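## Task

Scene 2: same rooms and starting places, door locked, service window open. Get all four sample tubes from the reception fully seated in the green rack on the lab bench, with the rack still on that bench at the end. No tube may touch the floor. At the end, release and back off so the result stands without robot support. Neither robot may tip over or be left leaning.

## Robot and tools

Robots. Two identical Hello Robot Stretch 4 units, r1 (lab) and r2 (reception). Each has an omni-wheel base, a mast with a lift, a forward-telescoping arm, a three-joint wrist (yaw, pitch, roll) and a two-finger gripper. Height about 1.6 m; the base rim lies within 0.23 m of its centre. Cameras per robot: <name>_head_camera, <name>_head_left_camera, <name>_head_right_camera, <name>_wrist_camera. The tube has to be handed from r2 to r1 through the service window, since the door cannot be used.

Frames. Each robot reports in its own base frame: origin on the floor below the base centre, x ahead, y to the left, z up. hand_pose is a point between the open fingertips in that frame; with all wrist joints at 0 its axes line up with the base axes, and the printed value may be somewhat off. base_odometry is relative to where that base stood at scene start and counts wheel rotation only, so slipping looks like travel. Heading runs -3.142 to 3.142, positive leftward. Because frames are per robot, relative positions of r1 and r2 come only from images, lidar_m and wrist_depth_mm.

execute_actions. Argument actions: a list holding one action or none (empty list just reports state and pictures). The action is an object keyed "r1" and/or "r2". Per robot you may give "base", "joints", both, plus optional "pace" and "contact_limits"; or "end_of_arm" on its own. Everything in one action starts at once. base takes exactly one relative command, an offset from where the base last measured itself: translate_m (metres, forward positive, -2 to 2), strafe_m (metres sideways, left positive, -2 to 2), rotate_rad (radians, counter-clockwise from above positive, -3.2 to 3.2). joints holds absolute targets by name: lift_m 0 to 1.2; arm_m 0 to 0.55 (extension forward); wrist_yaw_rad -1.134 to 4.276 (0 straight ahead, positive left, 3.14 stowed; above 3.4 the arm may interfere); wrist_pitch_rad -1.117 to 4.259 (0 level, 1.57 pointing down); wrist_roll_rad -1.117 to 4.259 (0 fingers level, positive clockwise viewed from behind); gripper_m -0.038 to 0.141 (fingertip gap in metres; negative squeezes tips together). Joint targets past their range get clipped and the result notes it; other bad values or unknown keys reject the whole call. pace: "slow", "default", "fast", "max" (base about 0.1/0.3/0.4/0.6 m/s and 1/2/3/4 rad/s, reduced when the lift is high). contact_limits: {"arm_m": value} from 0 (gentlest) to 0.75 (firmest), default 0.5. end_of_arm: "enable_torque" revives wrist or gripper motors that shut off. cameras: list of camera names, "all", null or omitted for all, [] for none. One action lasts at most 15 s. A joint or base left out of an action may keep pushing toward an earlier target. To unfold the wrist at scene start, send lift_m 0.4 with wrist_yaw_rad 0.

wait: seconds 0 to 10; commands nothing, returns state and images. zoom_image: camera plus region [x0, y0, x1, y1] in pixels of that camera's latest full image, origin top-left, at most 504 by 504. finished_scene: pass the current scene number; irreversible, reports success. After a call reports a stop, later motion calls in that same reply are skipped.

Result lines. base_status and joint_status describe how each motion ended: done (base: wheels turned fully, even if they slipped); off_target (resting short, maybe still pushing); contact_stop_at_<key> (met something; that part goes slack, a slack lift may sink, slack wheels may roll); limit_stop_at_<name> (built-in limit, e.g. tilt over 6 degrees makes lift, arm and wheels slack and unresponsive until upright; own_body means a self-collision guard, likely with pitch below -0.2 and roll below -0.4 or above 4); torque_fault (a wrist/gripper motor overloaded and went limp until enable_torque). on_its_own covers uncommanded parts; "held at" there is a target, not a position. lidar_m: 12 distances in metres, 30-degree sectors, first straight ahead, counter-clockwise (4th left, 7th behind, 10th right); "-" means nothing or closer than 0.25 m; it misses glass, thin legs, parts behind. wrist_depth_mm: 7x7 grid of median depths, 100 to 2000 mm, row by row from top left. turned_by_wheels vs turned_by_imu differing over about 0.1 rad suggests a collision or slip. base_tilt in degrees (forward, right positive) has a fixed bias up to 1.5. motor_effort is percent of max, peak in brackets; wheel values positive mean turning right. Gripper reading and done status do not prove a grasp; a firm squeeze appears as a clear gripper effort change.

Gripping. Command a gap smaller than the tube to grasp; smaller gaps squeeze harder and pull the object toward the wrist, opening pushes it out. Stuck fingertips on a surface: raise the lift.

Cautions. Never let a tube reach the floor. Robot-to-robot pressing is forbidden; once bases touch, any further drive presses hard, and no state line reports contact. Equal commands give slightly unequal travel (up to ~3 cm per metre). Turning or driving with over 1 kg held and arm_m above 0.2 risks tipping, worse at fast paces; steady pushes with a high gripper also can tip. Avoid drops, slams and hard shoves. Loose objects may occasionally be nudged. Finish with grippers open and robots backed away, both upright.

Each tool is called after "Emit:" in YAML: its name, and indented under it one key for each argument.

## Session

Emit:
execute_actions:
  actions: []

Scene clock: 0.00 s.
r1.base_odometry: x=+0.000 y=+0.000 heading=+0.000 (m, m, rad; r1's odometry frame)
r1.turned_by_wheels: +0.000 (rad since the last result)
r1.turned_by_imu: +0.000 (rad since the last result)
r1.base_tilt: forward=+0.4 right=-0.3 (deg)
r1.lidar_m: 2.72 1.53 1.02 1.05 1.69 1.20 1.15 1.17 1.14 1.03 1.03 1.31
r1.base_status: not commanded
r1.joint_positions: lift_m=+0.199 arm_m=+0.000 wrist_yaw_rad=+3.081 wrist_pitch_rad=+0.005 wrist_roll_rad=-0.018 gripper_m=+0.057
r1.joint_status: not commanded
r1.motor_effort: lift_m=+19 arm_m=+0 wrist_yaw_rad=+0 wrist_pitch_rad=-7 wrist_roll_rad=-1 gripper_m=-1 wheel_0=+0 wheel_1=+0 wheel_2=+0 (%)
r1.hand_pose: x=-0.1121 y=+0.1048 z=+0.3760 quat_wxyz=(+0.030, -0.003, -0.009, +0.999) (m; r1's base frame)
r1.wrist_depth_mm: 141 142 1336 1430 - - 1708 / - 142 1336 1430 1464 - 1708 / 107 139 232 1397 1464 1537 1618 / 115 141 291 1397 1464 1537 1576 / 140 1255 1308 1397 1464 1537 1618 / 1205 1229 212 1366 196 1499 1499 / 1138 1098 1008 154 1042 904 1008
r2.base_odometry: x=+0.000 y=+0.000 heading=+0.000 (m, m, rad; r2's odometry frame)
r2.turned_by_wheels: +0.000 (rad since the last result)
r2.turned_by_imu: +0.000 (rad since the last result)
r2.base_tilt: forward=-0.7 right=+0.0 (deg)
r2.lidar_m: 0.74 0.94 3.11 1.78 1.36 1.33 1.47 1.11 1.00 0.98 1.51 1.29
r2.base_status: not commanded
r2.joint_positions: lift_m=+0.296 arm_m=+0.002 wrist_yaw_rad=+3.101 wrist_pitch_rad=-0.001 wrist_roll_rad=-0.016 gripper_m=+0.057
r2.joint_status: not commanded
r2.motor_effort: lift_m=+17 arm_m=+0 wrist_yaw_rad=+0 wrist_pitch_rad=-4 wrist_roll_rad=+1 gripper_m=-3 wheel_0=+0 wheel_1=+0 wheel_2=+0 (%)
r2.hand_pose: x=-0.1122 y=+0.0990 z=+0.4746 quat_wxyz=(+0.020, +0.000, -0.008, +1.000) (m; r2's base frame)
r2.wrist_depth_mm: - 141 1708 1756 1537 1308 1205 / - 133 1808 1756 1537 1336 1160 / - 132 197 1756 1537 1336 1182 / 118 140 1618 1708 1537 1336 1229 / 1138 1397 1863 1708 1537 1281 1205 / 1182 1397 200 1708 201 1308 1205 / 1160 1118 1229 143 1255 1229 1138
pictures: r1_head_camera, r1_head_left_camera, r1_head_right_camera, r1_wrist_camera, r2_head_camera, r2_head_left_camera, r2_head_right_camera, r2_wrist_camera
camera_calibration (this result's frames):
r1_wrist_camera: T_world_to_cam=[[0.0338913, 0.999355, -0.0118833, -0.0889624], [-0.0235605, -0.011088, -0.999661, 0.438478], [-0.999148, 0.0341598, 0.0231695, 0.0966911], [0, 0, 0, 1]] pos_world=[0.109955, 0.0904639, 0.435032]
r2_wrist_camera: T_world_to_cam=[[0.0448436, 0.997381, 0.0567385, -0.128394], [0.00349057, 0.0566389, -0.998389, 0.528833], [-0.998988, 0.0449694, -0.000941538, 0.111521], [0, 0, 0, 1]] pos_world=[0.11532, 0.0930905, 0.535371]
Images, in order (width x height): r1_head_camera 420x560, r1_head_left_camera 420x672, r1_head_right_camera 420x672, r1_wrist_camera 616x392, r2_head_camera 420x560, r2_head_left_camera 420x672, r2_head_right_camera 420x672, r2_wrist_camera 616x392.

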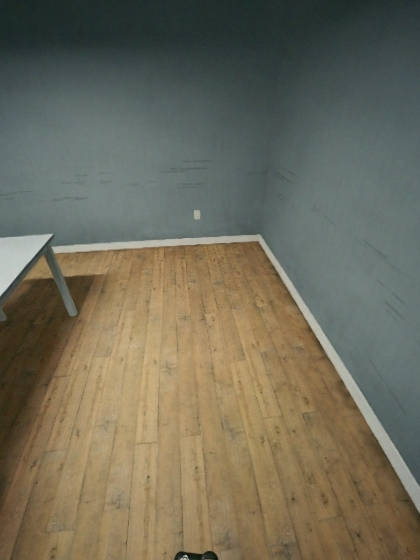

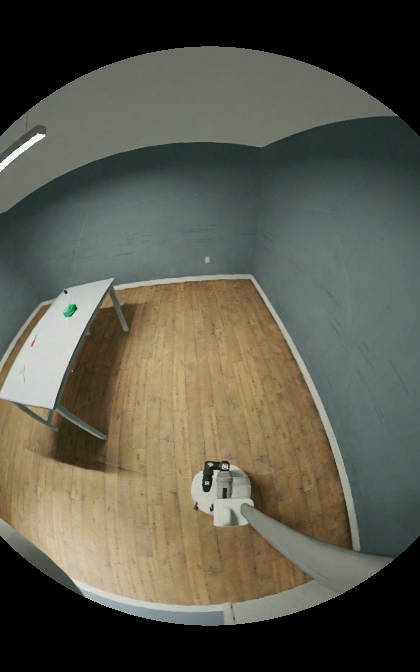

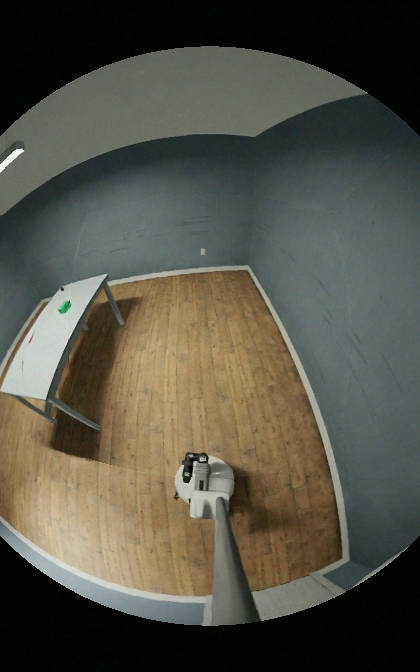

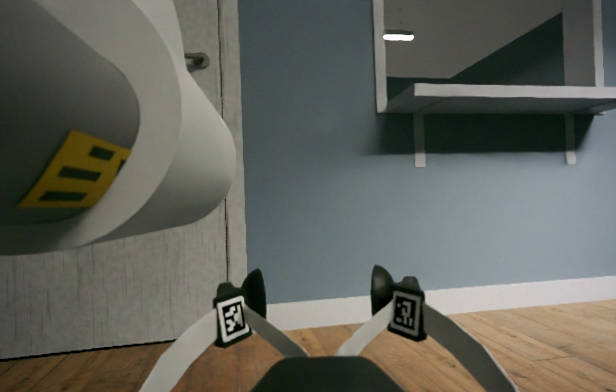

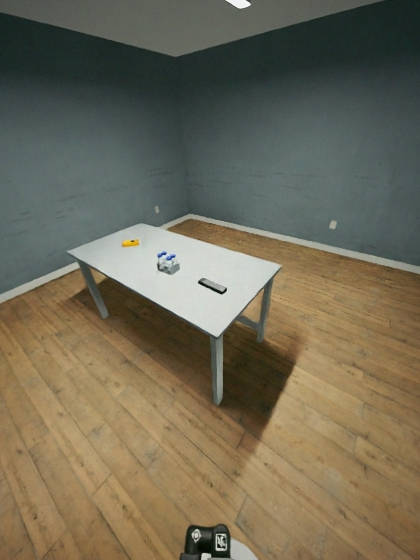

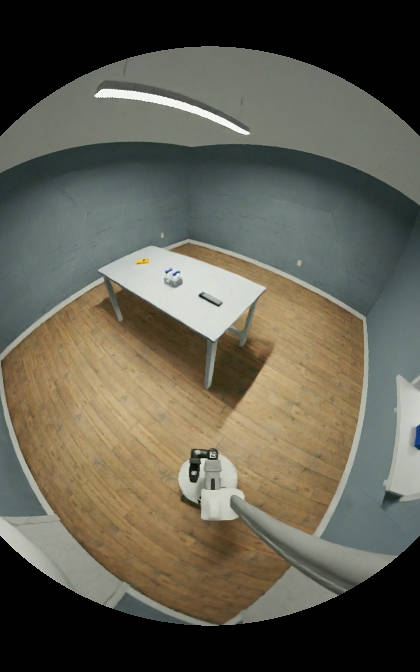

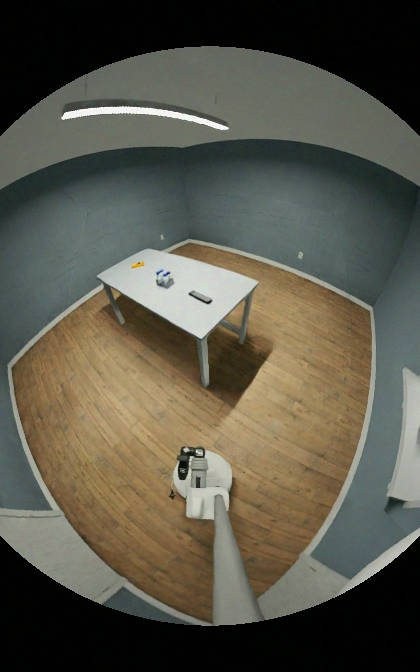

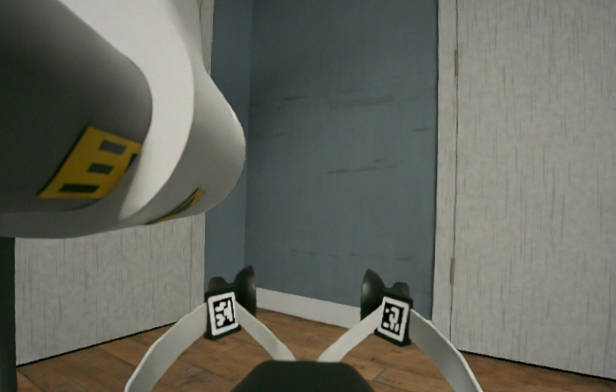

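Emit:
zoom_image:
  camera: "r2_head_camera"
  region: [120, 220, 240, 310]

Emit:
zoom_image:
  camera: "r1_head_left_camera"
  region: [0, 260, 150, 450]

Emit:
zoom_image:
  camera: "r2_head_left_camera"
  region: [320, 340, 420, 540]

Region (120, 220, 240, 310) of r2_head_camera's 420x560 image, scaled by 4.200, with more detail than that image has; it fills the top 378 rows of this view, and the rest is white.

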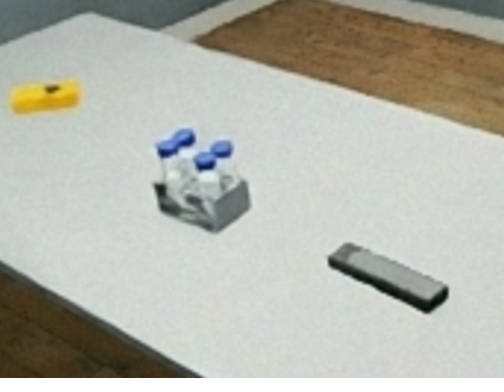

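Region (0, 260, 150, 450) of r1_head_left_camera's 420x672 image, scaled by 2.653, with more detail than that image has; it fills the left 398 columns of this view, and the rest is white.

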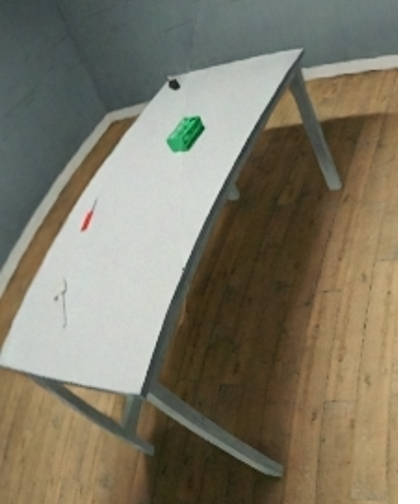

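Region (320, 340, 420, 540) of r2_head_left_camera's 420x672 image, scaled by 2.520, with more detail than that image has.

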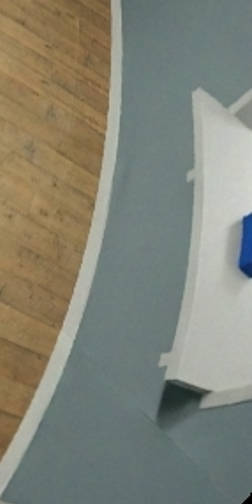

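Emit:
zoom_image:
  camera: "r2_head_camera"
  region: [180, 250, 300, 420]

Emit:
zoom_image:
  camera: "r2_head_camera"
  region: [148, 240, 190, 282]

Emit:
zoom_image:
  camera: "r2_head_camera"
  region: [55, 215, 165, 325]

Region (180, 250, 300, 420) of r2_head_camera's 420x560 image, scaled by 2.965, with more detail than that image has; it fills the left 356 columns of this view, and the rest is white.

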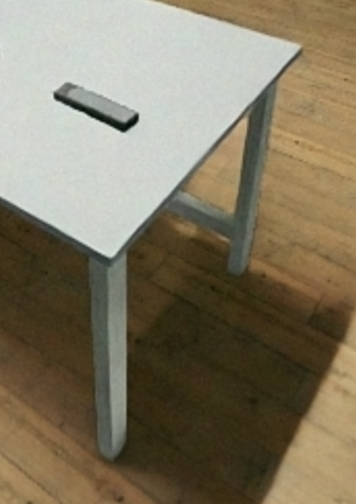

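Region (148, 240, 190, 282) of r2_head_camera's 420x560 image, scaled by 12.000, with more detail than that image has.

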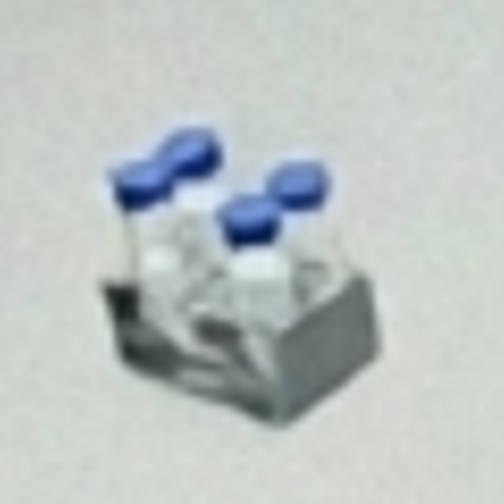

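Region (55, 215, 165, 325) of r2_head_camera's 420x560 image, scaled by 4.582, with more detail than that image has.

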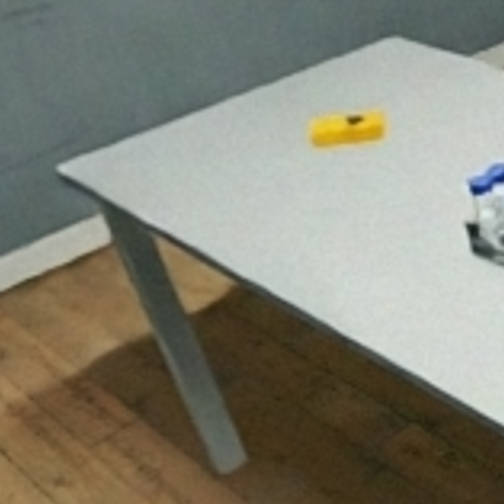

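Emit:
execute_actions:
  actions:
    - {"r1": {"base": {"rotate_rad": 0.925}, "joints": {"lift_m": 0.42, "wrist_yaw_rad": 1.57}, "pace": "max"}, "r2": {"base": {"strafe_m": 0.38}, "joints": {"lift_m": 0.75, "wrist_yaw_rad": 1.57, "wrist_pitch_rad": 1.57, "wrist_roll_rad": 0.61, "gripper_m": 0.11}, "pace": "max"}}
  cameras: ["r1_head_camera", "r1_head_left_camera", "r2_head_camera", "r2_head_right_camera", "r2_wrist_camera"]

Scene clock: 111.00 s.
r1.base_odometry: x=+0.000 y=+0.000 heading=+0.925 (m, m, rad; r1's odometry frame)
r1.turned_by_wheels: +0.925 (rad since the last result)
r1.turned_by_imu: +0.930 (rad since the last result)
r1.base_tilt: forward=+0.3 right=-0.4 (deg)
r1.lidar_m: 1.10 1.01 2.50 1.20 1.16 1.14 1.22 1.03 1.04 1.21 2.10 1.89
r1.base_status: done
r1.joint_positions: lift_m=+0.420 arm_m=+0.000 wrist_yaw_rad=+1.570 wrist_pitch_rad=+0.005 wrist_roll_rad=-0.018 gripper_m=+0.057
r1.joint_status: all done
r1.motor_effort: lift_m=+21(24) arm_m=+0(0) wrist_yaw_rad=+0(7) wrist_pitch_rad=-6(7) wrist_roll_rad=-1(1) gripper_m=-3(2) wheel_0=-1(8) wheel_1=+0(9) wheel_2=+0(9) (%)
r1.hand_pose: x=+0.2581 y=+0.2885 z=+0.5965 quat_wxyz=(+0.707, -0.008, -0.004, +0.707) (m; r1's base frame)
r1.wrist_depth_mm: 1182 - - - - - - / 1182 - - - - - - / 1160 - - - - - - / 1160 1336 1576 1921 - - - / 1160 1336 1576 1921 - - - / 1138 1336 212 1921 196 - - / 1138 1281 1499 154 1576 1366 1499
r2.base_odometry: x=+0.000 y=+0.380 heading=+0.000 (m, m, rad; r2's odometry frame)
r2.turned_by_wheels: +0.000 (rad since the last result)
r2.turned_by_imu: +0.003 (rad since the last result)
r2.base_tilt: forward=-0.9 right=+0.1 (deg)
r2.lidar_m: 0.87 1.30 2.77 1.52 1.13 1.11 1.22 1.45 1.41 1.38 2.36 0.81
r2.base_status: done
r2.joint_positions: lift_m=+0.750 arm_m=+0.002 wrist_yaw_rad=+1.570 wrist_pitch_rad=+1.570 wrist_roll_rad=+0.610 gripper_m=+0.110
r2.joint_status: all done
r2.motor_effort: lift_m=+20(23) arm_m=+0(0) wrist_yaw_rad=-3(9) wrist_pitch_rad=+2(8) wrist_roll_rad=+3(7) gripper_m=-1(4) wheel_0=+1(14) wheel_1=+1(17) wheel_2=+0(0) (%)
r2.hand_pose: x=+0.2599 y=+0.0002 z=+0.6395 quat_wxyz=(+0.627, -0.326, +0.627, +0.327) (m; r2's base frame)
r2.wrist_depth_mm: 878 866 866 866 878 854 854 / 891 891 878 891 866 854 854 / 878 878 854 878 878 878 866 / 891 891 866 878 854 878 866 / 878 661 661 878 866 866 866 / 891 661 216 741 221 878 866 / 866 654 647 144 866 854 878
pictures: r1_head_camera, r1_head_left_camera, r2_head_camera, r2_head_right_camera, r2_wrist_camera
camera_calibration (this result's frames):
r2_wrist_camera: T_world_to_cam=[[0.842261, -0.539056, 0.00386272, -0.228981], [-0.539064, -0.842264, 0.00110354, 0.199851], [0.00265856, -0.00301172, -0.999992, 0.866495], [0, 0, 0, 1]] pos_world=[0.298291, 0.0475029, 0.867152]
Images, in order (width x height): r1_head_camera 420x560, r1_head_left_camera 420x672, r2_head_camera 420x560, r2_head_right_camera 420x672, r2_wrist_camera 616x392.

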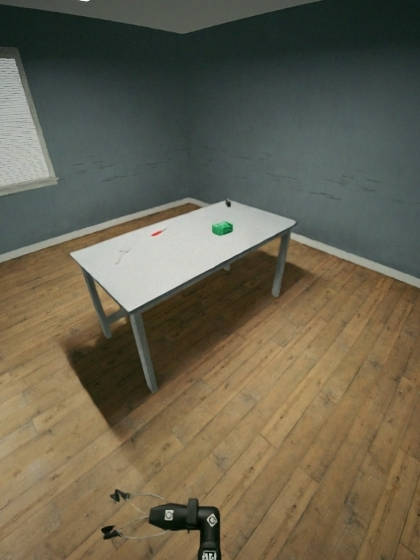

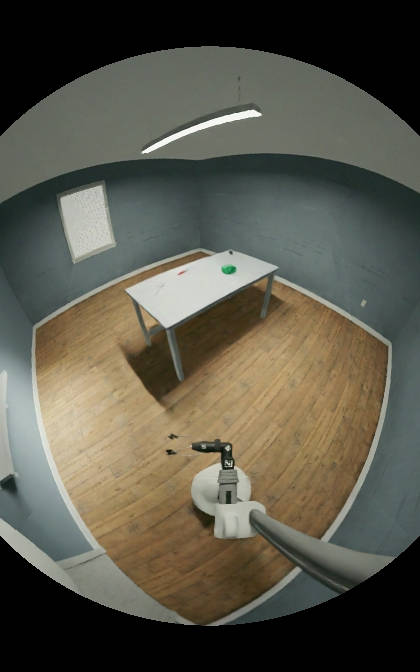

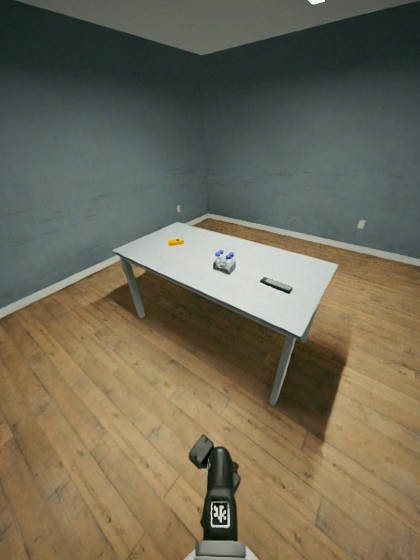

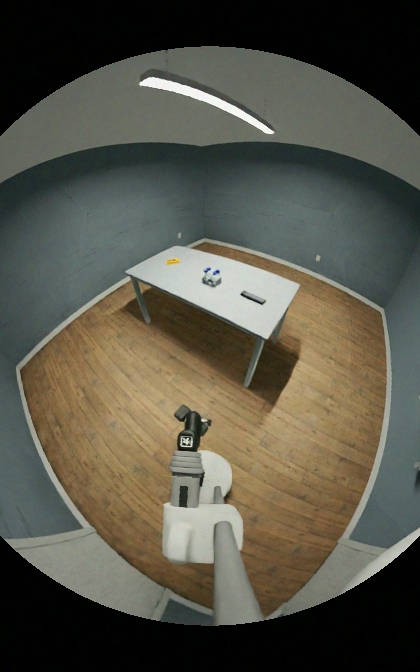

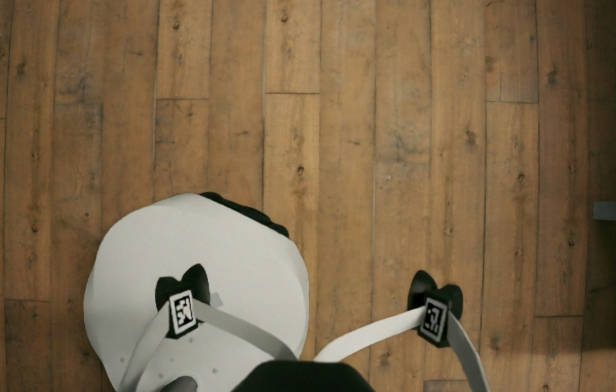

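Emit:
zoom_image:
  camera: "r2_head_camera"
  region: [200, 238, 250, 288]

Emit:
zoom_image:
  camera: "r1_head_camera"
  region: [190, 190, 310, 270]

Emit:
zoom_image:
  camera: "r1_head_camera"
  region: [200, 208, 245, 248]

Region (200, 238, 250, 288) of r2_head_camera's 420x560 image, scaled by 10.080, with more detail than that image has.

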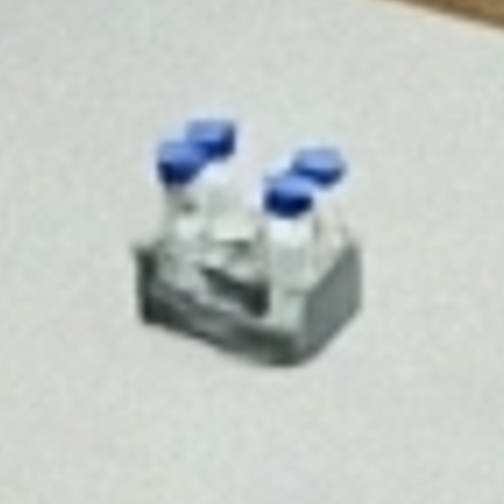

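Region (190, 190, 310, 270) of r1_head_camera's 420x560 image, scaled by 4.200, with more detail than that image has.

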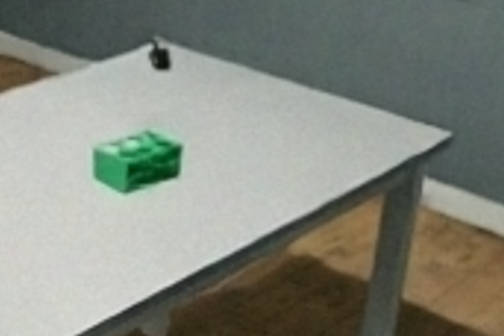

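Region (200, 208, 245, 248) of r1_head_camera's 420x560 image, scaled by 11.200, with more detail than that image has.

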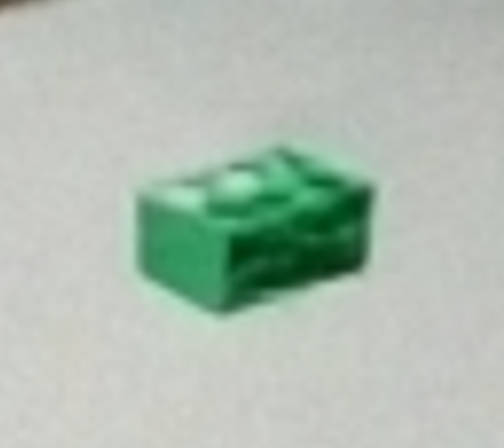

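Emit:
zoom_image:
  camera: "r1_head_camera"
  region: [60, 240, 190, 400]

Emit:
zoom_image:
  camera: "r1_head_camera"
  region: [215, 195, 315, 305]

Region (60, 240, 190, 400) of r1_head_camera's 420x560 image, scaled by 3.150, with more detail than that image has; it fills the left 410 columns of this view, and the rest is white.

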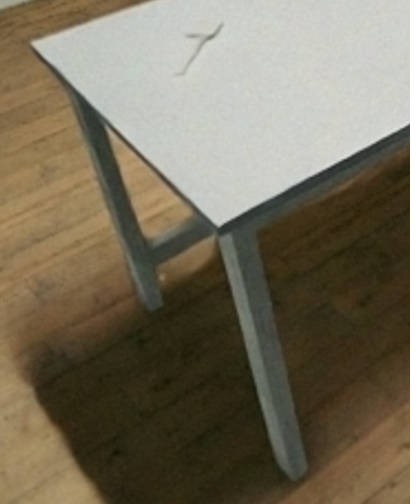

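Region (215, 195, 315, 305) of r1_head_camera's 420x560 image, scaled by 4.582, with more detail than that image has; it fills the left 458 columns of this view, and the rest is white.

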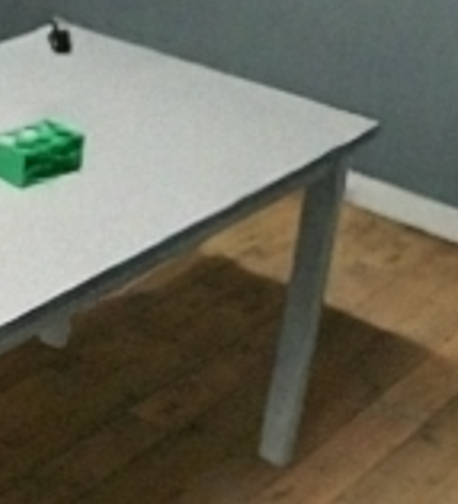

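Emit:
execute_actions:
  actions:
    - {"r1": {"base": {"strafe_m": 0.76}, "joints": {"wrist_pitch_rad": 1.57, "wrist_roll_rad": 1.57, "gripper_m": 0.11}, "pace": "max"}, "r2": {"base": {"translate_m": 0.6}, "joints": {"lift_m": 1.1, "arm_m": 0.478, "wrist_yaw_rad": 1.34, "wrist_roll_rad": 0.37}, "pace": "max"}}
  cameras: ["r1_head_camera", "r1_head_left_camera", "r2_head_camera", "r2_wrist_camera"]

Scene clock: 136.63 s.
r1.base_odometry: x=-0.607 y=+0.457 heading=+0.925 (m, m, rad; r1's odometry frame)
r1.turned_by_wheels: +0.000 (rad since the last result)
r1.turned_by_imu: +0.002 (rad since the last result)
r1.base_tilt: forward=+0.3 right=-0.4 (deg)
r1.lidar_m: 1.08 3.14 0.91 0.52 0.44 0.66 0.79 1.32 1.55 1.83 3.16 1.02
r1.base_status: done
r1.joint_positions: lift_m=+0.420 arm_m=+0.000 wrist_yaw_rad=+1.570 wrist_pitch_rad=+1.570 wrist_roll_rad=+1.570 gripper_m=+0.110
r1.joint_status: all done
r1.motor_effort: lift_m=+21(21) arm_m=+0(0) wrist_yaw_rad=+1(1) wrist_pitch_rad=+0(4) wrist_roll_rad=+2(4) gripper_m=+0(1) wheel_0=+1(13) wheel_1=+0(14) wheel_2=-1(2) (%)
r1.hand_pose: x=+0.2580 y=+0.0003 z=+0.3096 quat_wxyz=(+0.707, +0.000, +0.707, +0.001) (m; r1's base frame)
r1.wrist_depth_mm: 544 544 539 544 539 535 535 / 544 544 544 539 535 535 535 / 544 539 544 539 539 535 535 / 544 539 539 539 535 535 535 / 539 539 539 535 535 535 530 / 539 539 213 392 364 525 530 / 539 535 340 144 319 325 530
r2.base_odometry: x=+0.600 y=+0.380 heading=+0.000 (m, m, rad; r2's odometry frame)
r2.turned_by_wheels: +0.000 (rad since the last result)
r2.turned_by_imu: +0.002 (rad since the last result)
r2.base_tilt: forward=-0.8 right=+0.1 (deg)
r2.lidar_m: 0.37 0.56 2.47 2.17 1.66 1.56 1.76 1.83 1.59 1.72 0.33 0.31
r2.base_status: done
r2.joint_positions: lift_m=+1.100 arm_m=+0.476 wrist_yaw_rad=+1.340 wrist_pitch_rad=+1.570 wrist_roll_rad=+0.370 gripper_m=+0.110
r2.joint_status: all done
r2.motor_effort: lift_m=+20(23) arm_m=+9(11) wrist_yaw_rad=-2(6) wrist_pitch_rad=+3(1) wrist_roll_rad=+1(1) gripper_m=+0(1) wheel_0=+2(9) wheel_1=+5(10) wheel_2=-3(17) (%)
r2.hand_pose: x=+0.7325 y=-0.0198 z=+0.9895 quat_wxyz=(+0.626, -0.329, +0.625, +0.330) (m; r2's base frame)
r2.wrist_depth_mm: 1255 459 455 452 452 449 449 / 1229 455 452 455 452 449 449 / 1229 452 452 449 452 452 449 / 1229 449 455 452 452 455 445 / 1255 459 455 394 449 449 442 / 1025 452 216 389 223 449 445 / 1025 449 455 144 449 449 449
pictures: r1_head_camera, r1_head_left_camera, r2_head_camera, r2_wrist_camera
camera_calibration (this result's frames):
r2_wrist_camera: T_world_to_cam=[[0.847369, -0.530988, 0.00413775, -0.643008], [-0.530997, -0.847373, 0.00120972, 0.431248], [0.00286387, -0.00322221, -0.999991, 1.21502], [0, 0, 0, 1]] pos_world=[0.770376, 0.0279129, 1.21714]
Images, in order (width x height): r1_head_camera 420x560, r1_head_left_camera 420x672, r2_head_camera 420x560, r2_wrist_camera 616x392.

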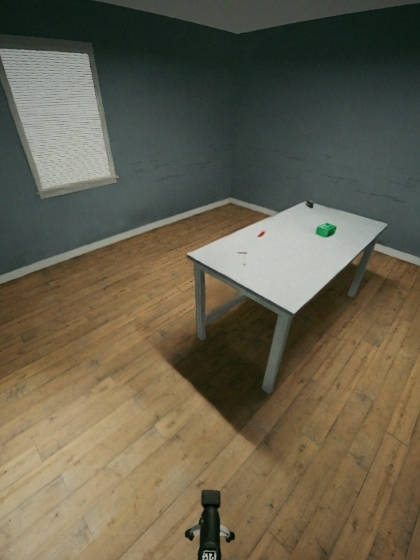

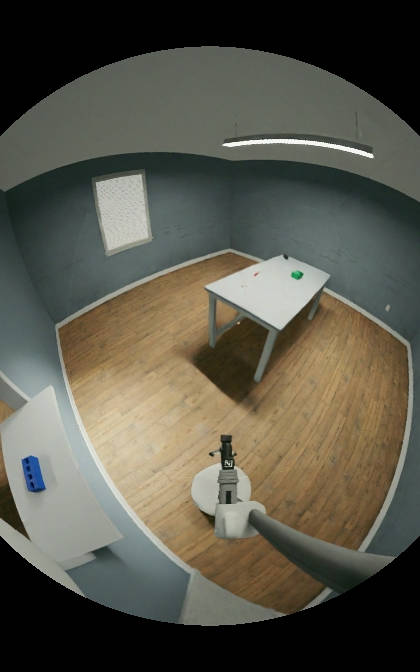

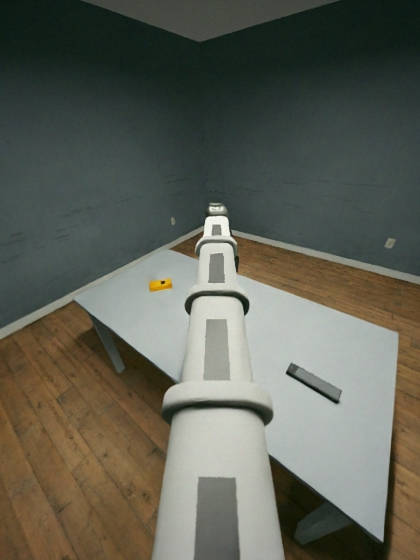

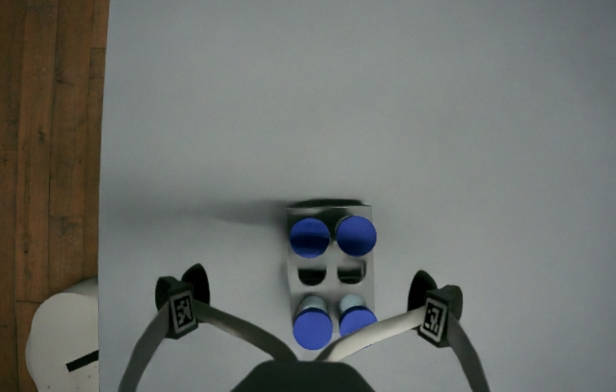

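Emit:
zoom_image:
  camera: "r2_wrist_camera"
  region: [250, 185, 420, 365]

Emit:
zoom_image:
  camera: "r2_wrist_camera"
  region: [110, 240, 510, 392]

Region (250, 185, 420, 365) of r2_wrist_camera's 616x392 image, scaled by 2.800.

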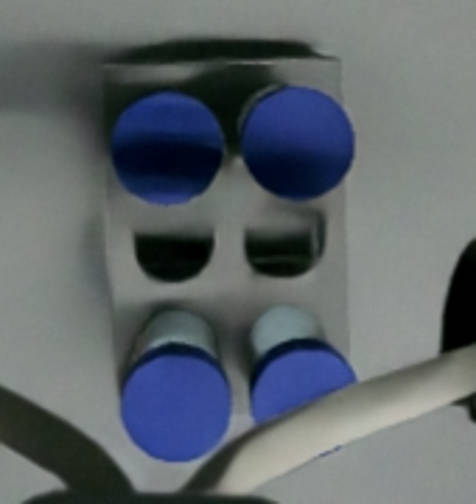

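Region (110, 240, 510, 392) of r2_wrist_camera's 616x392 image, scaled by 1.260; it fills the top 192 rows of this view, and the rest is white.

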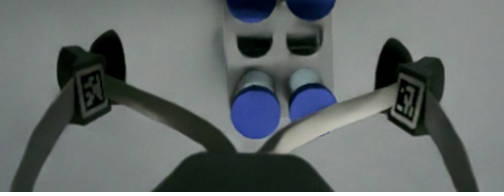

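Emit:
execute_actions:
  actions:
    - {"r2": {"joints": {"lift_m": 0.923, "arm_m": 0.4965, "wrist_yaw_rad": 1.066, "wrist_roll_rad": 0.031, "gripper_m": 0.103}, "pace": "fast"}}
  cameras: ["r2_head_camera", "r2_head_left_camera", "r2_head_right_camera", "r2_wrist_camera", "r1_head_left_camera"]

Scene clock: 151.90 s.
r1.base_odometry: x=-0.607 y=+0.457 heading=+0.925 (m, m, rad; r1's odometry frame)
r1.turned_by_wheels: +0.000 (rad since the last result)
r1.turned_by_imu: +0.000 (rad since the last result)
r1.base_tilt: forward=+0.3 right=-0.3 (deg)
r1.lidar_m: 1.05 3.17 0.93 0.56 0.46 0.63 0.76 1.32 1.56 1.84 3.15 0.99
r1.base_status: not commanded
r1.joint_positions: lift_m=+0.420 arm_m=+0.000 wrist_yaw_rad=+1.570 wrist_pitch_rad=+1.570 wrist_roll_rad=+1.570 gripper_m=+0.110
r1.joint_status: not commanded
r1.motor_effort: lift_m=+21(21) arm_m=+0(0) wrist_yaw_rad=+1(0) wrist_pitch_rad=+2(1) wrist_roll_rad=+1(1) gripper_m=-1(1) wheel_0=+1(1) wheel_1=-1(0) wheel_2=-1(1) (%)
r1.hand_pose: x=+0.2580 y=+0.0003 z=+0.3096 quat_wxyz=(+0.707, +0.000, +0.707, +0.001) (m; r1's base frame)
r1.wrist_depth_mm: 549 539 544 539 539 539 535 / 544 544 544 539 539 535 530 / 544 544 539 539 535 539 530 / 544 544 539 539 535 530 530 / 539 539 535 539 535 535 530 / 544 539 214 392 364 530 530 / 539 535 342 144 319 325 525
r2.base_odometry: x=+0.600 y=+0.380 heading=+0.000 (m, m, rad; r2's odometry frame)
r2.turned_by_wheels: +0.000 (rad since the last result)
r2.turned_by_imu: +0.002 (rad since the last result)
r2.base_tilt: forward=-0.7 right=+0.0 (deg)
r2.lidar_m: 0.36 0.54 2.44 2.14 1.68 1.57 1.76 1.84 1.60 1.70 0.33 0.30
r2.base_status: not commanded
r2.joint_positions: lift_m=+0.923 arm_m=+0.495 wrist_yaw_rad=+1.066 wrist_pitch_rad=+1.570 wrist_roll_rad=+0.031 gripper_m=+0.103
r2.joint_status: all done
r2.motor_effort: lift_m=+15(18) arm_m=+9(11) wrist_yaw_rad=-3(6) wrist_pitch_rad=+3(1) wrist_roll_rad=+0(4) gripper_m=-2(1) wheel_0=+2(2) wheel_1=+5(5) wheel_2=-3(3) (%)
r2.hand_pose: x=+0.7424 y=-0.0421 z=+0.8130 quat_wxyz=(+0.615, -0.350, +0.614, +0.350) (m; r2's base frame)
r2.wrist_depth_mm: 277 276 274 274 273 273 273 / 277 278 276 274 272 273 271 / 277 277 274 276 272 273 271 / 278 276 274 214 273 272 272 / 279 276 153 153 153 272 272 / 278 277 199 244 201 273 272 / 277 277 276 145 273 272 273
pictures: r1_head_left_camera, r2_head_camera, r2_head_left_camera, r2_head_right_camera, r2_wrist_camera
camera_calibration (this result's frames):
r2_wrist_camera: T_world_to_cam=[[0.880099, -0.47477, 0.0043825, -0.684656], [-0.474779, -0.880104, 0.0011704, 0.374764], [0.00330139, -0.00311078, -0.99999, 1.03802], [0, 0, 0, 1]] pos_world=[0.777069, 0.00800647, 1.04057]
Images, in order (width x height): r1_head_left_camera 420x672, r2_head_camera 420x560, r2_head_left_camera 420x672, r2_head_right_camera 420x672, r2_wrist_camera 616x392.

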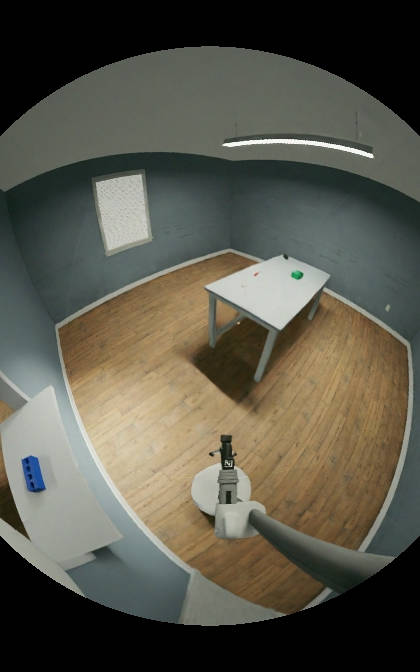

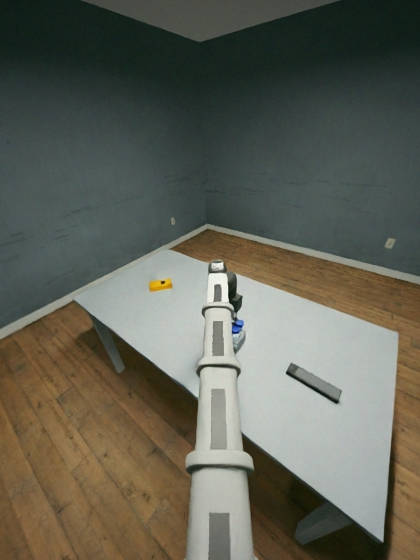

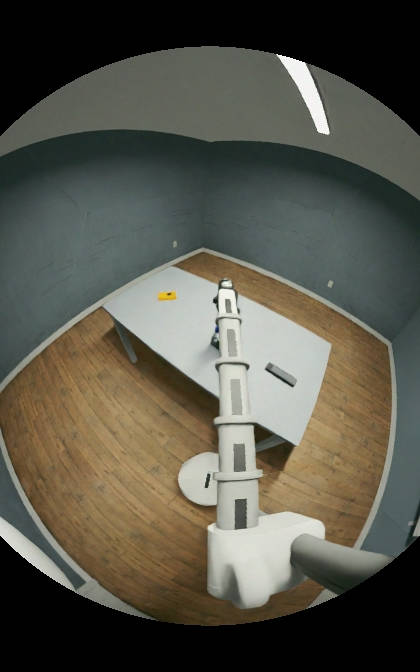

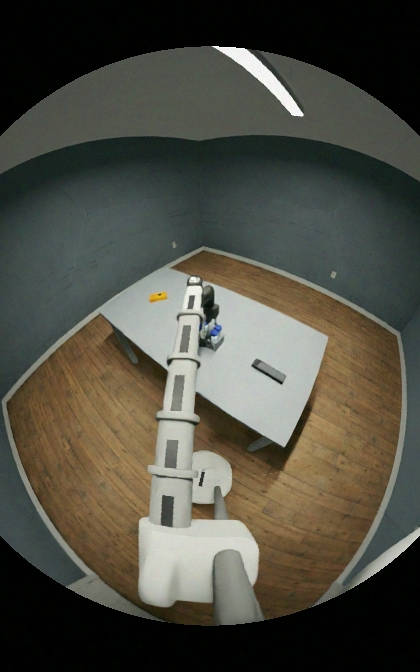

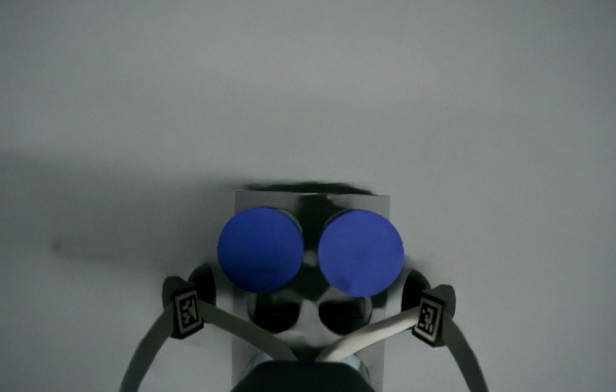

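Emit:
zoom_image:
  camera: "r2_head_camera"
  region: [190, 255, 270, 365]

Emit:
zoom_image:
  camera: "r2_head_right_camera"
  region: [175, 270, 245, 360]

Region (190, 255, 270, 365) of r2_head_camera's 420x560 image, scaled by 4.582, with more detail than that image has; it fills the left 367 columns of this view, and the rest is white.

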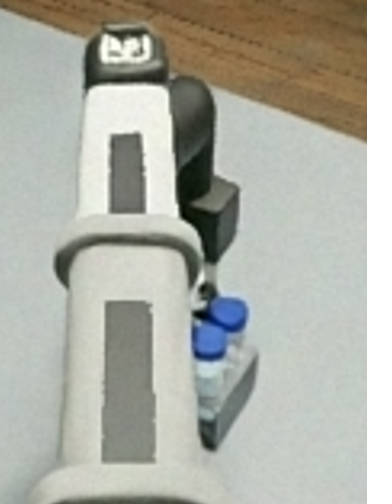

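Region (175, 270, 245, 360) of r2_head_right_camera's 420x672 image, scaled by 5.600, with more detail than that image has.

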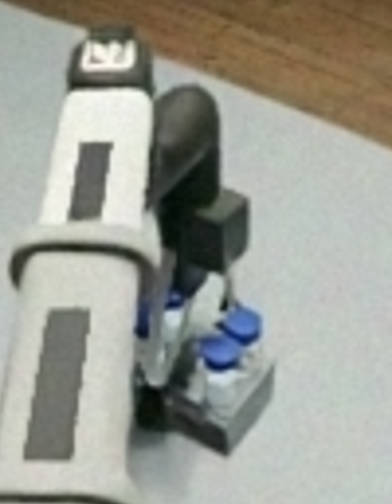

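Emit:
execute_actions:
  actions:
    - {"r2": {"joints": {"gripper_m": 0.05}, "pace": "max"}}
  cameras: ["r2_head_right_camera", "r2_wrist_camera", "r2_head_camera"]

Scene clock: 156.37 s.
r1.base_odometry: x=-0.607 y=+0.457 heading=+0.925 (m, m, rad; r1's odometry frame)
r1.turned_by_wheels: +0.000 (rad since the last result)
r1.turned_by_imu: +0.000 (rad since the last result)
r1.base_tilt: forward=+0.3 right=-0.4 (deg)
r1.lidar_m: 1.05 3.13 0.92 0.54 0.47 0.66 0.79 1.30 1.57 1.83 3.16 0.99
r1.base_status: not commanded
r1.joint_positions: lift_m=+0.420 arm_m=+0.000 wrist_yaw_rad=+1.570 wrist_pitch_rad=+1.570 wrist_roll_rad=+1.570 gripper_m=+0.110
r1.joint_status: not commanded
r1.motor_effort: lift_m=+21(21) arm_m=+0(0) wrist_yaw_rad=+1(1) wrist_pitch_rad=+1(1) wrist_roll_rad=+0(0) gripper_m=-1(0) wheel_0=+1(1) wheel_1=+0(0) wheel_2=-1(1) (%)
r1.hand_pose: x=+0.2580 y=+0.0003 z=+0.3096 quat_wxyz=(+0.707, +0.000, +0.707, +0.001) (m; r1's base frame)
r1.wrist_depth_mm: 549 544 544 539 539 539 539 / 549 544 544 539 539 539 535 / 544 539 539 535 535 535 535 / 544 539 539 535 535 535 530 / 535 535 539 535 530 535 530 / 539 539 213 392 364 525 530 / 539 539 342 144 319 327 525
r2.base_odometry: x=+0.600 y=+0.380 heading=+0.000 (m, m, rad; r2's odometry frame)
r2.turned_by_wheels: +0.000 (rad since the last result)
r2.turned_by_imu: +0.002 (rad since the last result)
r2.base_tilt: forward=-0.8 right=+0.1 (deg)
r2.lidar_m: 0.37 0.54 2.43 2.13 1.66 1.59 1.73 1.82 1.57 1.68 0.33 0.30
r2.base_status: not commanded
r2.joint_positions: lift_m=+0.923 arm_m=+0.495 wrist_yaw_rad=+1.066 wrist_pitch_rad=+1.570 wrist_roll_rad=+0.031 gripper_m=+0.050
r2.joint_status: all done
r2.motor_effort: lift_m=+15(15) arm_m=+10(9) wrist_yaw_rad=-1(3) wrist_pitch_rad=-1(1) wrist_roll_rad=+1(0) gripper_m=-20(20) wheel_0=+2(2) wheel_1=+5(5) wheel_2=-3(3) (%)
r2.hand_pose: x=+0.7424 y=-0.0421 z=+0.8129 quat_wxyz=(+0.615, -0.350, +0.614, +0.350) (m; r2's base frame)
r2.wrist_depth_mm: 276 277 274 273 273 272 270 / 277 276 274 273 273 272 271 / 276 276 274 273 274 271 271 / 277 276 274 205 272 273 270 / 276 274 145 144 144 272 272 / 276 276 193 235 196 271 271 / 276 276 274 206 206 271 271
pictures: r2_head_camera, r2_head_right_camera, r2_wrist_camera
camera_calibration (this result's frames):
r2_wrist_camera: T_world_to_cam=[[0.880101, -0.474766, 0.0043825, -0.684661], [-0.474774, -0.880107, 0.00117076, 0.374762], [0.00330123, -0.00311108, -0.99999, 1.03798], [0, 0, 0, 1]] pos_world=[0.777072, 0.00800657, 1.04053]
Images, in order (width x height): r2_head_camera 420x560, r2_head_right_camera 420x672, r2_wrist_camera 616x392.

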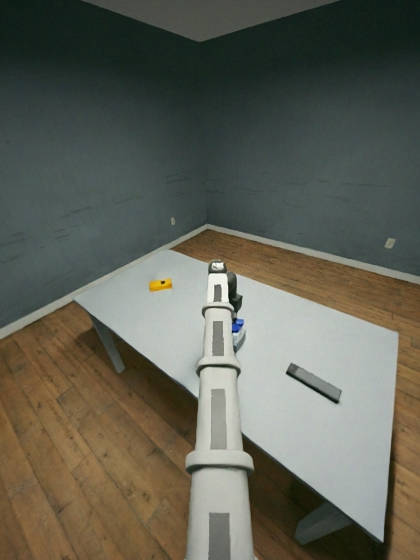

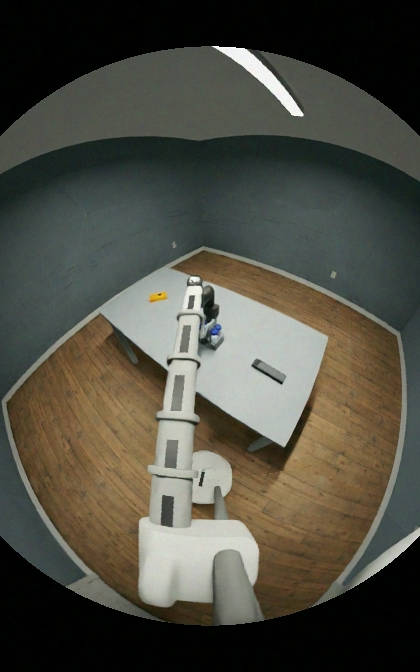

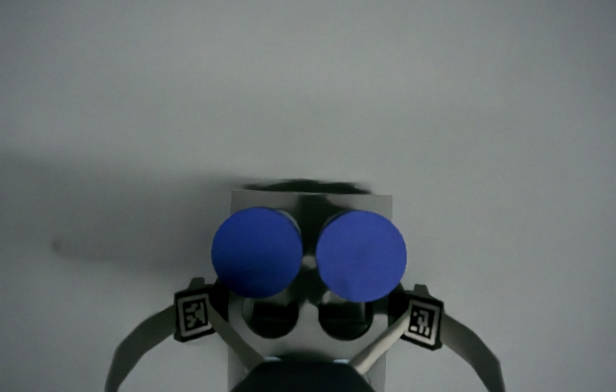

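Emit:
execute_actions:
  actions:
    - {"r1": {"base": {"rotate_rad": 2.0}, "joints": {"lift_m": 1.08, "wrist_roll_rad": 2.7, "gripper_m": 0.105}, "pace": "max"}, "r2": {"base": {"rotate_rad": -2.09}, "joints": {"lift_m": 0.975, "arm_m": 0.3, "wrist_yaw_rad": 1.57, "wrist_roll_rad": 0.0, "gripper_m": 0.044}, "pace": "max"}}
  cameras: ["r1_head_camera", "r1_wrist_camera", "r2_head_camera", "r2_head_left_camera", "r2_wrist_camera"]

Scene clock: 183.23 s.
r1.base_odometry: x=-0.607 y=+0.458 heading=+2.925 (m, m, rad; r1's odometry frame)
r1.turned_by_wheels: +2.000 (rad since the last result)
r1.turned_by_imu: +2.012 (rad since the last result)
r1.base_tilt: forward=+0.2 right=-0.2 (deg)
r1.lidar_m: 0.46 0.66 0.73 1.11 1.58 1.74 2.73 1.00 1.02 3.17 1.71 0.58
r1.base_status: done
r1.joint_positions: lift_m=+1.080 arm_m=+0.000 wrist_yaw_rad=+1.570 wrist_pitch_rad=+1.570 wrist_roll_rad=+2.700 gripper_m=+0.105
r1.joint_status: all done
r1.motor_effort: lift_m=+21(24) arm_m=-1(0) wrist_yaw_rad=+1(1) wrist_pitch_rad=+0(0) wrist_roll_rad=+1(6) gripper_m=-1(0) wheel_0=+1(7) wheel_1=+1(9) wheel_2=+0(9) (%)
r1.hand_pose: x=+0.2580 y=+0.0002 z=+0.9696 quat_wxyz=(+0.597, +0.379, +0.597, -0.378) (m; r1's base frame)
r1.wrist_depth_mm: 404 976 1205 1205 1229 1229 1205 / 402 960 1229 1229 1205 1229 1229 / 399 976 1205 1205 1205 1229 1205 / 399 960 1205 1229 991 1205 1205 / 634 976 1205 1205 976 991 1205 / 661 904 213 1205 991 1182 1205 / 661 854 1205 143 1205 1182 1205
r2.base_odometry: x=+0.600 y=+0.380 heading=-2.089 (m, m, rad; r2's odometry frame)
r2.turned_by_wheels: -2.089 (rad since the last result)
r2.turned_by_imu: -2.064 (rad since the last result)
r2.base_tilt: forward=-0.8 right=+0.0 (deg)
r2.lidar_m: 1.57 1.70 0.32 0.31 0.35 0.53 2.45 2.13 1.63 1.57 1.72 1.83
r2.base_status: done
r2.joint_positions: lift_m=+0.975 arm_m=+0.302 wrist_yaw_rad=+1.570 wrist_pitch_rad=+1.570 wrist_roll_rad=+0.000 gripper_m=+0.045
r2.joint_status: all done
r2.motor_effort: lift_m=+21(24) arm_m=-9(10) wrist_yaw_rad=+0(2) wrist_pitch_rad=-2(3) wrist_roll_rad=+1(1) gripper_m=-21(20) wheel_0=+3(10) wheel_1=+5(11) wheel_2=+4(13) (%)
r2.hand_pose: x=+0.5600 y=+0.0001 z=+0.8645 quat_wxyz=(+0.500, -0.500, +0.500, +0.500) (m; r2's base frame)
r2.wrist_depth_mm: 1118 809 1118 1098 1098 1098 1098 / 1098 1118 1098 1118 1098 1098 1078 / 1138 1138 1078 1098 1098 1078 1098 / 904 891 1098 204 1098 1098 1078 / 878 891 143 142 142 1078 1098 / 1078 1118 192 233 195 1078 1098 / 1118 1118 1098 204 203 1078 1098
pictures: r1_head_camera, r1_wrist_camera, r2_head_camera, r2_head_left_camera, r2_wrist_camera
camera_calibration (this result's frames):
r1_wrist_camera: T_world_to_cam=[[-0.9161, -0.400022, -0.0272683, 0.270352], [-0.399334, 0.916395, -0.0274192, 0.193481], [0.0359568, -0.0142295, -0.999252, 1.18056], [0, 0, 0, 1]] pos_world=[0.282484, -0.0523594, 1.19236]
r2_wrist_camera: T_world_to_cam=[[0.999196, 0.0398567, 0.00440443, -0.571065], [0.0398518, -0.999205, 0.00119492, 0.0370238], [0.00444855, -0.00101843, -0.99999, 1.08964], [0, 0, 0, 1]] pos_world=[0.564282, 0.0608648, 1.0921]
Images, in order (width x height): r1_head_camera 420x560, r1_wrist_camera 616x392, r2_head_camera 420x560, r2_head_left_camera 420x672, r2_wrist_camera 616x392.

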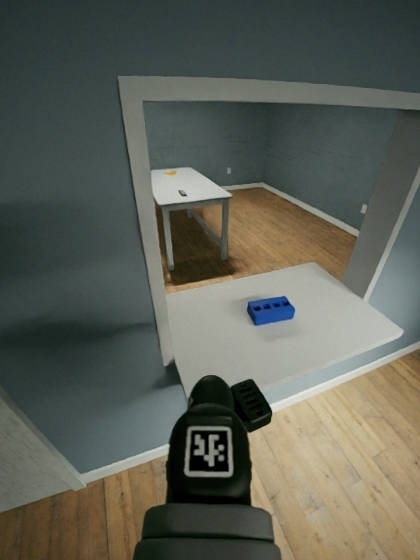

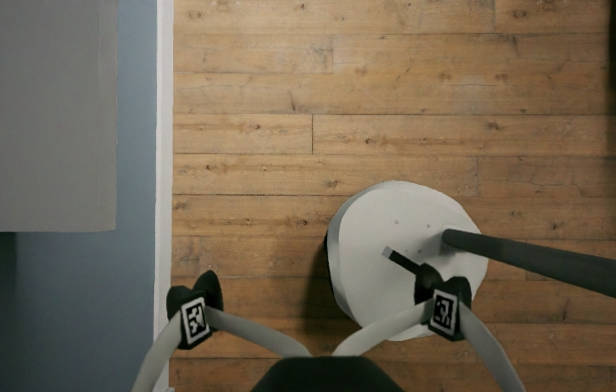

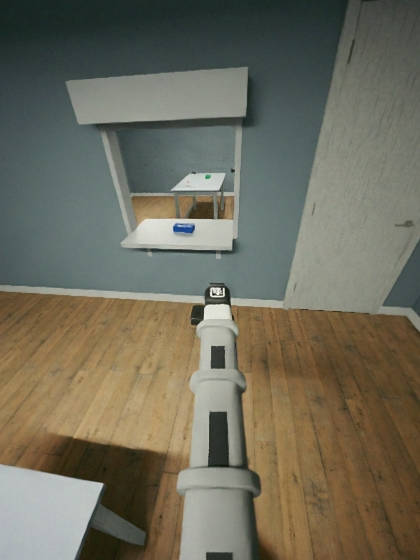

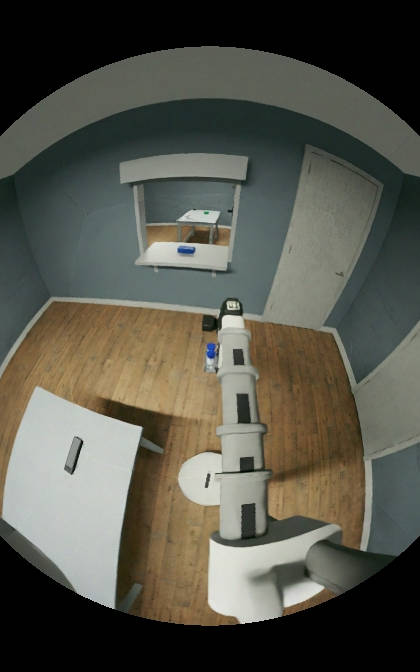

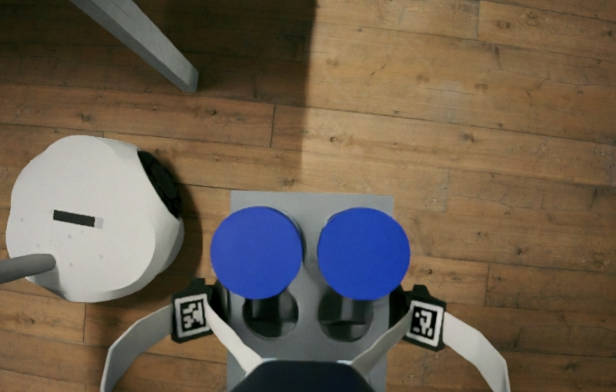

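Emit:
zoom_image:
  camera: "r2_head_camera"
  region: [110, 190, 260, 310]

Emit:
zoom_image:
  camera: "r1_head_camera"
  region: [140, 250, 420, 420]

Region (110, 190, 260, 310) of r2_head_camera's 420x560 image, scaled by 3.360, with more detail than that image has; it fills the top 403 rows of this view, and the rest is white.

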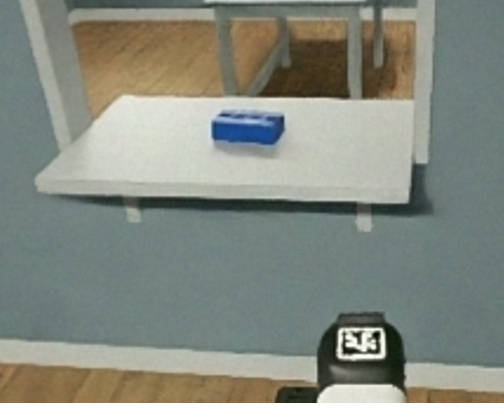

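Region (140, 250, 420, 420) of r1_head_camera's 420x560 image, scaled by 1.800, with more detail than that image has; it fills the top 306 rows of this view, and the rest is white.

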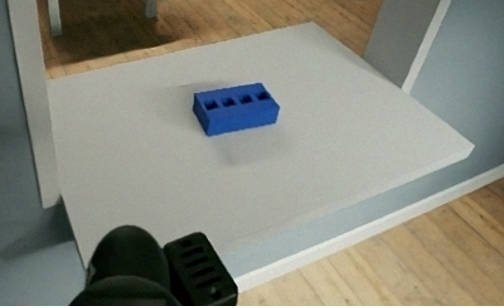

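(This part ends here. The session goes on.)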